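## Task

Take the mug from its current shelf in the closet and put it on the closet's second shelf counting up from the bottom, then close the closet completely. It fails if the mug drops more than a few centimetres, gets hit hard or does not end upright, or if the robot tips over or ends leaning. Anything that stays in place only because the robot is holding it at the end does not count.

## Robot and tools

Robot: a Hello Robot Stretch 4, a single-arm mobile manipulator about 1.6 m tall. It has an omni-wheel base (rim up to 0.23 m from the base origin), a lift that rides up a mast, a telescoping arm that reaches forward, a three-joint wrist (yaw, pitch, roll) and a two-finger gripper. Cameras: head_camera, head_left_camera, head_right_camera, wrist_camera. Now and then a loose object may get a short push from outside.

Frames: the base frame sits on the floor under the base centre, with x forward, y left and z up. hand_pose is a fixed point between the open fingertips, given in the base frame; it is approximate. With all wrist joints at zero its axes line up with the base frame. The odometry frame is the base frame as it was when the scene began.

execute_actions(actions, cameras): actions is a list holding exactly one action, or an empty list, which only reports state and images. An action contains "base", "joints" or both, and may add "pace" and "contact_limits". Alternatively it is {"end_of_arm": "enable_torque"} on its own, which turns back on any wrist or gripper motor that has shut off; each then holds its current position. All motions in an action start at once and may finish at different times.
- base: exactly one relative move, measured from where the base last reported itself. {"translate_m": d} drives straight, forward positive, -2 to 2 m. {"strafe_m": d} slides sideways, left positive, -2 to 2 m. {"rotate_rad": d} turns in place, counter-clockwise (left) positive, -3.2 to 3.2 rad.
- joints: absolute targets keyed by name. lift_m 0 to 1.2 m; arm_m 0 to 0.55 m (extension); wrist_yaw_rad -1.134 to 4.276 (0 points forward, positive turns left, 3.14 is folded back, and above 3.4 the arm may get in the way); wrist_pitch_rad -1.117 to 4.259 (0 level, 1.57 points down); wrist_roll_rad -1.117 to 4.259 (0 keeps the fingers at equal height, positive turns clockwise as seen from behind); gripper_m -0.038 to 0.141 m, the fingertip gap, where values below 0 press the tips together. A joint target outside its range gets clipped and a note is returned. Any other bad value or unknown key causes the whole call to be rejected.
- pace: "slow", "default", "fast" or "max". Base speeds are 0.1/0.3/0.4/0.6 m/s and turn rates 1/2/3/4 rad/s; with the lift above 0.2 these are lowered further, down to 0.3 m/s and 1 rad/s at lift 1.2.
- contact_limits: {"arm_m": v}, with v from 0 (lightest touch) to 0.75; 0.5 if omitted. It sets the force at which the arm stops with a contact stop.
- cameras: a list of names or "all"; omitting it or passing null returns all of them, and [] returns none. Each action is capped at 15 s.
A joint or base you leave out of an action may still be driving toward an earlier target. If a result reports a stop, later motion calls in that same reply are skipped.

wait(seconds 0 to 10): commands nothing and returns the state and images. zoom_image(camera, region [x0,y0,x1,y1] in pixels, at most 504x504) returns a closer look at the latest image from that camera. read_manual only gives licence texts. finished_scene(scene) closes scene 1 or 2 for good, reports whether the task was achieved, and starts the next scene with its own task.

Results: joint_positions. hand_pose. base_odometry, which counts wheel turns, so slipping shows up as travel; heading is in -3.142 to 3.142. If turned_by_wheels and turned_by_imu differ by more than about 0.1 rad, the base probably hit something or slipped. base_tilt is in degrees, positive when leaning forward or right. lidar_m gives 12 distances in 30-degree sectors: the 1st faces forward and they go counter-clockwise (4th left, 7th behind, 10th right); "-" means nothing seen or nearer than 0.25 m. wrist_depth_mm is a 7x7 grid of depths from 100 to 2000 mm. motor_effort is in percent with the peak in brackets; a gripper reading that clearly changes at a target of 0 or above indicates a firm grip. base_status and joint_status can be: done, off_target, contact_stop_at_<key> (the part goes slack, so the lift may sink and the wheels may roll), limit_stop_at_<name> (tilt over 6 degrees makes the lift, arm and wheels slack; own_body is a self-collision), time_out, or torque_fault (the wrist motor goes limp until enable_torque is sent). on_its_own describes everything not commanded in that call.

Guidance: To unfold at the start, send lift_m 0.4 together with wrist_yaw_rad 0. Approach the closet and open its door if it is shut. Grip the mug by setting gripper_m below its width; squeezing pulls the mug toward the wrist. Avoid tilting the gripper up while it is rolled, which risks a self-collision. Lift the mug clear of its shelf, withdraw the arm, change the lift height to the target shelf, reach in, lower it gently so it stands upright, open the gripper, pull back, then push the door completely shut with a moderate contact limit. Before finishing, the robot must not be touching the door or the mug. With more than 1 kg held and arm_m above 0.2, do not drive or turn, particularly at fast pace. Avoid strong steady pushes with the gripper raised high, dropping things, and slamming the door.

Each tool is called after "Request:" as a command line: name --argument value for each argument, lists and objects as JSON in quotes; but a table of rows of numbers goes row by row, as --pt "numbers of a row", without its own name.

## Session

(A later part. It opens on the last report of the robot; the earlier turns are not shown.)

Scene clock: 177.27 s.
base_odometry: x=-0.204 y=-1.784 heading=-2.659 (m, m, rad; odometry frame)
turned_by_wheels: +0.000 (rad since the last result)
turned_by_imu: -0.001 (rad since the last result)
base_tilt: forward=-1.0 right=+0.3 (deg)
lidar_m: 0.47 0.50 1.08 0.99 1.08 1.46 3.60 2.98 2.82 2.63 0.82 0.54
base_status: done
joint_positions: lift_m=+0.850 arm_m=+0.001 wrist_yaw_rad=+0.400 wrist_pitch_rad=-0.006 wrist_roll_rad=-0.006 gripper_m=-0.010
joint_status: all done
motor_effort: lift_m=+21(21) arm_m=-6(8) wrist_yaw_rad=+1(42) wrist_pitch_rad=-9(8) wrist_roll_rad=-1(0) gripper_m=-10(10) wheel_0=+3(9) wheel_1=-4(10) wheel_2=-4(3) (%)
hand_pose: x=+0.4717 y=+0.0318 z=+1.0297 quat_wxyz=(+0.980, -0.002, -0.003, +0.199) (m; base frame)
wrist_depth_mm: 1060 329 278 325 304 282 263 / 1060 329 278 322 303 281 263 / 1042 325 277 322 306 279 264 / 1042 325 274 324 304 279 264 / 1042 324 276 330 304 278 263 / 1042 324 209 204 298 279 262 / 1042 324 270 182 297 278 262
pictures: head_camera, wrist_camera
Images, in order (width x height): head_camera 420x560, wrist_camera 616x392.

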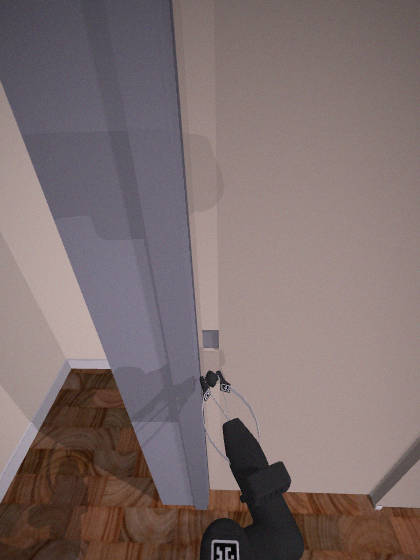

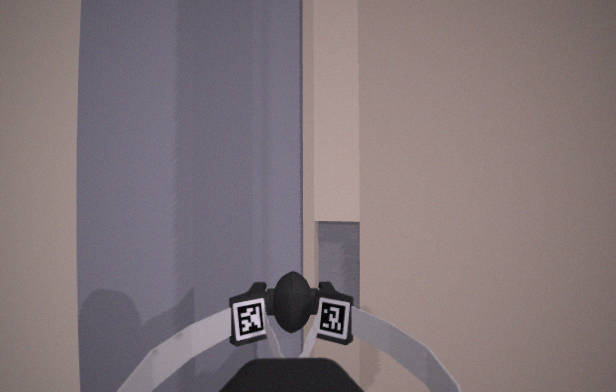

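Request:
execute_actions --actions '[{"base":{"strafe_m":-0.085},"joints":{"wrist_yaw_rad":0.65}}]' --cameras '[]'

Request:
execute_actions --actions '[{"joints":{"arm_m":0.13},"pace":"slow","contact_limits":{"arm_m":0.12}}]' --cameras '["wrist_camera"]'

Scene clock: 183.50 s.
base_odometry: x=-0.244 y=-1.708 heading=-2.659 (m, m, rad; odometry frame)
turned_by_wheels: +0.000 (rad since the last result)
turned_by_imu: -0.001 (rad since the last result)
base_tilt: forward=-1.0 right=+0.5 (deg)
lidar_m: 0.52 0.50 1.15 1.08 1.14 1.62 3.56 3.01 2.73 2.55 0.77 0.58
base_status: done
joint_positions: lift_m=+0.850 arm_m=+0.001 wrist_yaw_rad=+0.650 wrist_pitch_rad=-0.006 wrist_roll_rad=-0.006 gripper_m=-0.010
joint_status: all done
motor_effort: lift_m=+21(22) arm_m=-6(6) wrist_yaw_rad=+1(6) wrist_pitch_rad=-9(9) wrist_roll_rad=-1(1) gripper_m=-9(12) wheel_0=+4(14) wheel_1=-5(13) wheel_2=+0(3) (%)
hand_pose: x=+0.4546 y=+0.1049 z=+1.0297 quat_wxyz=(+0.948, -0.002, -0.004, +0.319) (m; base frame)
wrist_depth_mm: 1025 1138 351 329 314 272 248 / 1008 1138 349 327 312 273 246 / 1025 1160 349 327 312 271 246 / 1008 1118 345 325 312 272 245 / 1008 1160 345 325 312 272 246 / 1025 1138 210 203 306 271 244 / 1008 1098 319 182 301 271 247
pictures: none
No camera images: the call's "cameras" was empty. Leave "cameras" out to get every camera's image.

Scene clock: 185.60 s.
base_odometry: x=-0.244 y=-1.708 heading=-2.659 (m, m, rad; odometry frame)
turned_by_wheels: +0.000 (rad since the last result)
turned_by_imu: +0.000 (rad since the last result)
base_tilt: forward=-0.9 right=+0.4 (deg)
lidar_m: 0.53 0.50 1.16 1.09 1.14 1.59 3.57 3.00 2.70 2.56 0.74 0.57
base_status: not commanded
joint_positions: lift_m=+0.850 arm_m=+0.112 wrist_yaw_rad=+0.655 wrist_pitch_rad=-0.006 wrist_roll_rad=-0.006 gripper_m=-0.010
joint_status: arm_m contact_stop (moved +0.111 of +0.129)
on_its_own: arm_m is slack since a contact_stop (your +0.130 is given up); wrist_yaw_rad is at rest, and its effort (-14) is outside its rest range (-13 to +13)
motor_effort: lift_m=+21(21) arm_m=+0(12) wrist_yaw_rad=-14(15) wrist_pitch_rad=-7(7) wrist_roll_rad=-1(1) gripper_m=-7(10) wheel_0=+3(3) wheel_1=-2(5) wheel_2=-3(3) (%)
contact_limits: arm_m 0.12
hand_pose: x=+0.5648 y=+0.1064 z=+1.0297 quat_wxyz=(+0.947, -0.002, -0.004, +0.322) (m; base frame)
wrist_depth_mm: 634 214 241 235 200 173 - / 324 213 240 234 200 174 160 / 322 213 241 234 201 174 158 / 322 212 240 234 200 174 158 / 320 212 239 248 200 173 158 / 322 211 209 201 195 174 159 / 324 211 226 200 178 173 -
pictures: wrist_camera
Images, in order (width x height): wrist_camera 616x392.

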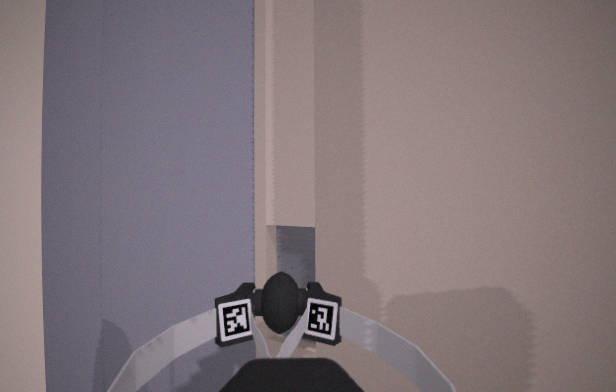

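Request:
execute_actions --actions '[{"base":{"strafe_m":0.025},"joints":{"arm_m":0.116},"pace":"slow"}]' --cameras '["wrist_camera"]'

Request:
execute_actions --actions '[{"joints":{"arm_m":0.04},"base":{"strafe_m":-0.01}}]' --cameras '["wrist_camera"]'

Scene clock: 189.17 s.
base_odometry: x=-0.232 y=-1.730 heading=-2.659 (m, m, rad; odometry frame)
turned_by_wheels: +0.000 (rad since the last result)
turned_by_imu: +0.000 (rad since the last result)
base_tilt: forward=-1.0 right=+0.4 (deg)
lidar_m: 0.50 0.49 1.13 1.08 1.14 1.55 3.56 3.00 2.74 2.59 0.77 0.58
base_status: done
joint_positions: lift_m=+0.850 arm_m=+0.115 wrist_yaw_rad=+0.650 wrist_pitch_rad=-0.006 wrist_roll_rad=-0.006 gripper_m=-0.010
joint_status: all done
motor_effort: lift_m=+21(21) arm_m=+6(14) wrist_yaw_rad=-2(25) wrist_pitch_rad=-9(8) wrist_roll_rad=+0(0) gripper_m=-8(9) wheel_0=-5(7) wheel_1=+5(15) wheel_2=+0(1) (%)
hand_pose: x=+0.5683 y=+0.1051 z=+1.0296 quat_wxyz=(+0.948, -0.002, -0.004, +0.320) (m; base frame)
wrist_depth_mm: 609 203 211 227 193 168 - / 307 202 211 227 194 169 155 / 306 201 211 227 195 169 156 / 303 201 211 226 194 169 155 / 304 200 210 237 194 168 155 / 306 202 194 204 189 168 155 / 609 201 198 182 187 168 -
pictures: wrist_camera
Images, in order (width x height): wrist_camera 616x392.

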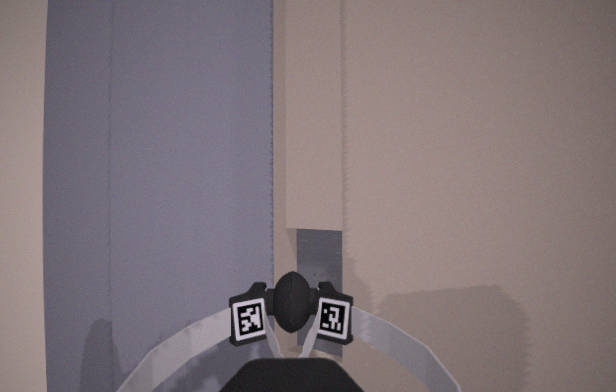

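Scene clock: 190.33 s.
base_odometry: x=-0.237 y=-1.722 heading=-2.659 (m, m, rad; odometry frame)
turned_by_wheels: +0.000 (rad since the last result)
turned_by_imu: +0.000 (rad since the last result)
base_tilt: forward=-0.9 right=+0.4 (deg)
lidar_m: 0.51 0.49 1.13 1.08 1.13 1.55 3.60 3.01 2.75 2.57 0.77 0.56
base_status: done
joint_positions: lift_m=+0.850 arm_m=+0.041 wrist_yaw_rad=+0.650 wrist_pitch_rad=-0.006 wrist_roll_rad=-0.006 gripper_m=-0.010
joint_status: all done
motor_effort: lift_m=+21(21) arm_m=-6(6) wrist_yaw_rad=+0(1) wrist_pitch_rad=-8(8) wrist_roll_rad=-1(1) gripper_m=-8(8) wheel_0=+4(11) wheel_1=-5(10) wheel_2=+0(1) (%)
hand_pose: x=+0.4945 y=+0.1050 z=+1.0296 quat_wxyz=(+0.948, -0.002, -0.004, +0.319) (m; base frame)
wrist_depth_mm: 991 366 268 294 272 236 215 / 1008 366 268 296 271 236 215 / 1008 366 270 296 272 236 216 / 1008 364 267 297 270 237 216 / 991 364 267 300 272 236 216 / 991 366 210 204 265 236 216 / 991 366 260 182 262 235 215
pictures: wrist_camera
Images, in order (width x height): wrist_camera 616x392.

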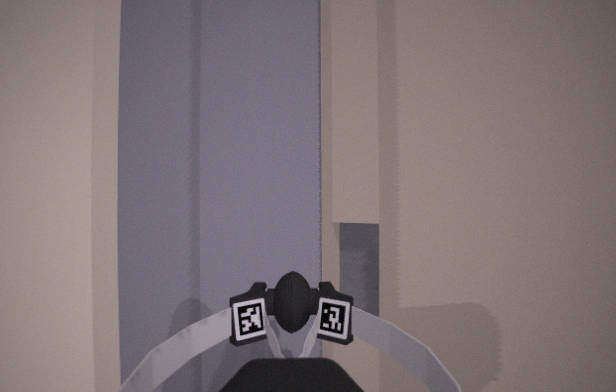

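Never loaded; once more.

Request:
execute_actions --actions '[{"joints":{"arm_m":0.116},"base":{"strafe_m":0.007},"pace":"slow"}]' --cameras '[]'

Request:
execute_actions --actions '[{"base":{"strafe_m":0.02},"pace":"slow"}]' --cameras '["wrist_camera"]'

Request:
execute_actions --actions '[{"joints":{"arm_m":0.04},"base":{"strafe_m":-0.02}}]' --cameras '["wrist_camera"]'

Scene clock: 195.33 s.
base_odometry: x=-0.234 y=-1.728 heading=-2.659 (m, m, rad; odometry frame)
turned_by_wheels: +0.000 (rad since the last result)
turned_by_imu: +0.000 (rad since the last result)
base_tilt: forward=-0.8 right=+0.5 (deg)
lidar_m: 0.49 0.50 1.12 1.08 1.13 1.53 3.59 2.98 2.73 2.59 0.77 0.58
base_status: done
joint_positions: lift_m=+0.850 arm_m=+0.115 wrist_yaw_rad=+0.650 wrist_pitch_rad=-0.006 wrist_roll_rad=-0.006 gripper_m=-0.010
joint_status: all done
motor_effort: lift_m=+21(21) arm_m=+6(5) wrist_yaw_rad=+0(0) wrist_pitch_rad=-6(9) wrist_roll_rad=-1(1) gripper_m=-10(9) wheel_0=-5(10) wheel_1=+7(7) wheel_2=+0(3) (%)
hand_pose: x=+0.5683 y=+0.1050 z=+1.0296 quat_wxyz=(+0.948, -0.002, -0.004, +0.319) (m; base frame)
wrist_depth_mm: 615 203 215 229 195 169 - / 307 202 216 228 195 170 156 / 306 202 215 227 195 169 156 / 304 201 213 229 195 170 156 / 304 202 214 238 195 170 156 / 306 201 197 204 190 169 156 / 306 201 202 182 188 168 -
pictures: none
No camera images: the call's "cameras" was empty. Leave "cameras" out to get every camera's image.

Scene clock: 196.43 s.
base_odometry: x=-0.224 y=-1.745 heading=-2.660 (m, m, rad; odometry frame)
turned_by_wheels: -0.001 (rad since the last result)
turned_by_imu: -0.002 (rad since the last result)
base_tilt: forward=-1.0 right=+0.5 (deg)
lidar_m: 0.49 0.48 1.11 1.04 1.08 1.51 3.59 2.96 2.75 2.58 0.79 0.57
base_status: done
joint_positions: lift_m=+0.850 arm_m=+0.115 wrist_yaw_rad=+0.638 wrist_pitch_rad=-0.006 wrist_roll_rad=-0.006 gripper_m=-0.010
joint_status: not commanded
on_its_own: wrist_yaw_rad is at rest, and its effort (+35) is outside its rest range (-13 to +13)
motor_effort: lift_m=+21(21) arm_m=+6(6) wrist_yaw_rad=+35(36) wrist_pitch_rad=-5(8) wrist_roll_rad=+0(1) gripper_m=-6(11) wheel_0=-16(16) wheel_1=+7(11) wheel_2=-9(7) (%)
hand_pose: x=+0.5696 y=+0.1016 z=+1.0299 quat_wxyz=(+0.950, -0.002, -0.004, +0.314) (m; base frame)
wrist_depth_mm: 296 198 203 228 196 171 - / 293 198 204 227 196 171 158 / 291 196 203 227 195 171 158 / 290 196 204 227 195 171 158 / 290 196 203 236 195 171 158 / 290 196 187 206 188 171 158 / 293 196 193 154 189 170 -
pictures: wrist_camera
Images, in order (width x height): wrist_camera 616x392.

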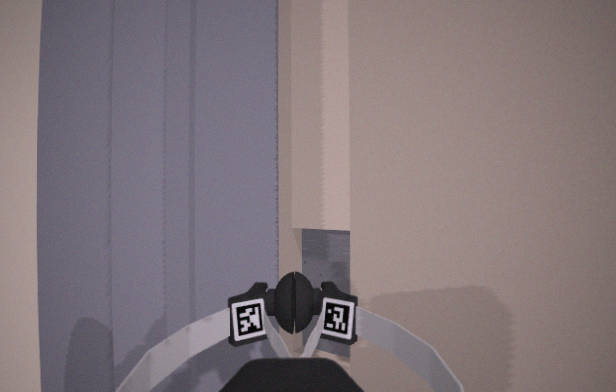

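Scene clock: 197.60 s.
base_odometry: x=-0.234 y=-1.727 heading=-2.660 (m, m, rad; odometry frame)
turned_by_wheels: +0.000 (rad since the last result)
turned_by_imu: +0.000 (rad since the last result)
base_tilt: forward=-0.9 right=+0.5 (deg)
lidar_m: 0.49 0.48 1.13 1.07 1.11 1.56 3.58 3.01 2.72 2.60 0.80 0.57
base_status: done
joint_positions: lift_m=+0.850 arm_m=+0.041 wrist_yaw_rad=+0.650 wrist_pitch_rad=-0.006 wrist_roll_rad=-0.006 gripper_m=-0.010
joint_status: all done
motor_effort: lift_m=+21(21) arm_m=-6(9) wrist_yaw_rad=+1(35) wrist_pitch_rad=-6(9) wrist_roll_rad=-1(0) gripper_m=-8(11) wheel_0=+3(12) wheel_1=-2(7) wheel_2=-4(5) (%)
hand_pose: x=+0.4946 y=+0.1049 z=+1.0297 quat_wxyz=(+0.948, -0.002, -0.004, +0.319) (m; base frame)
wrist_depth_mm: 976 368 270 293 271 236 215 / 991 366 268 293 271 236 215 / 1008 366 268 291 270 236 215 / 1008 362 268 290 270 236 215 / 991 364 267 291 270 236 215 / 1008 364 210 203 263 236 214 / 976 366 259 182 260 235 213
pictures: wrist_camera
Images, in order (width x height): wrist_camera 616x392.

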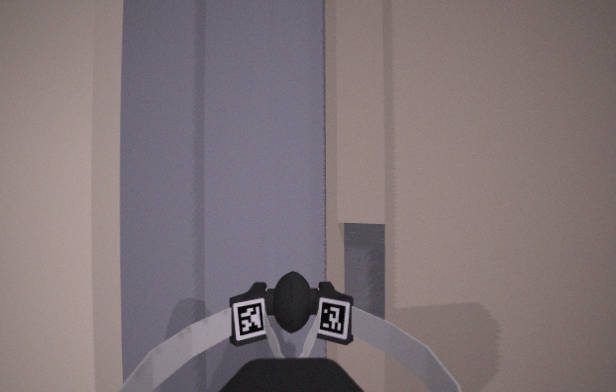

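It's at the stop.

Request:
finished_scene --scene 1

The scene is finished: the task was done.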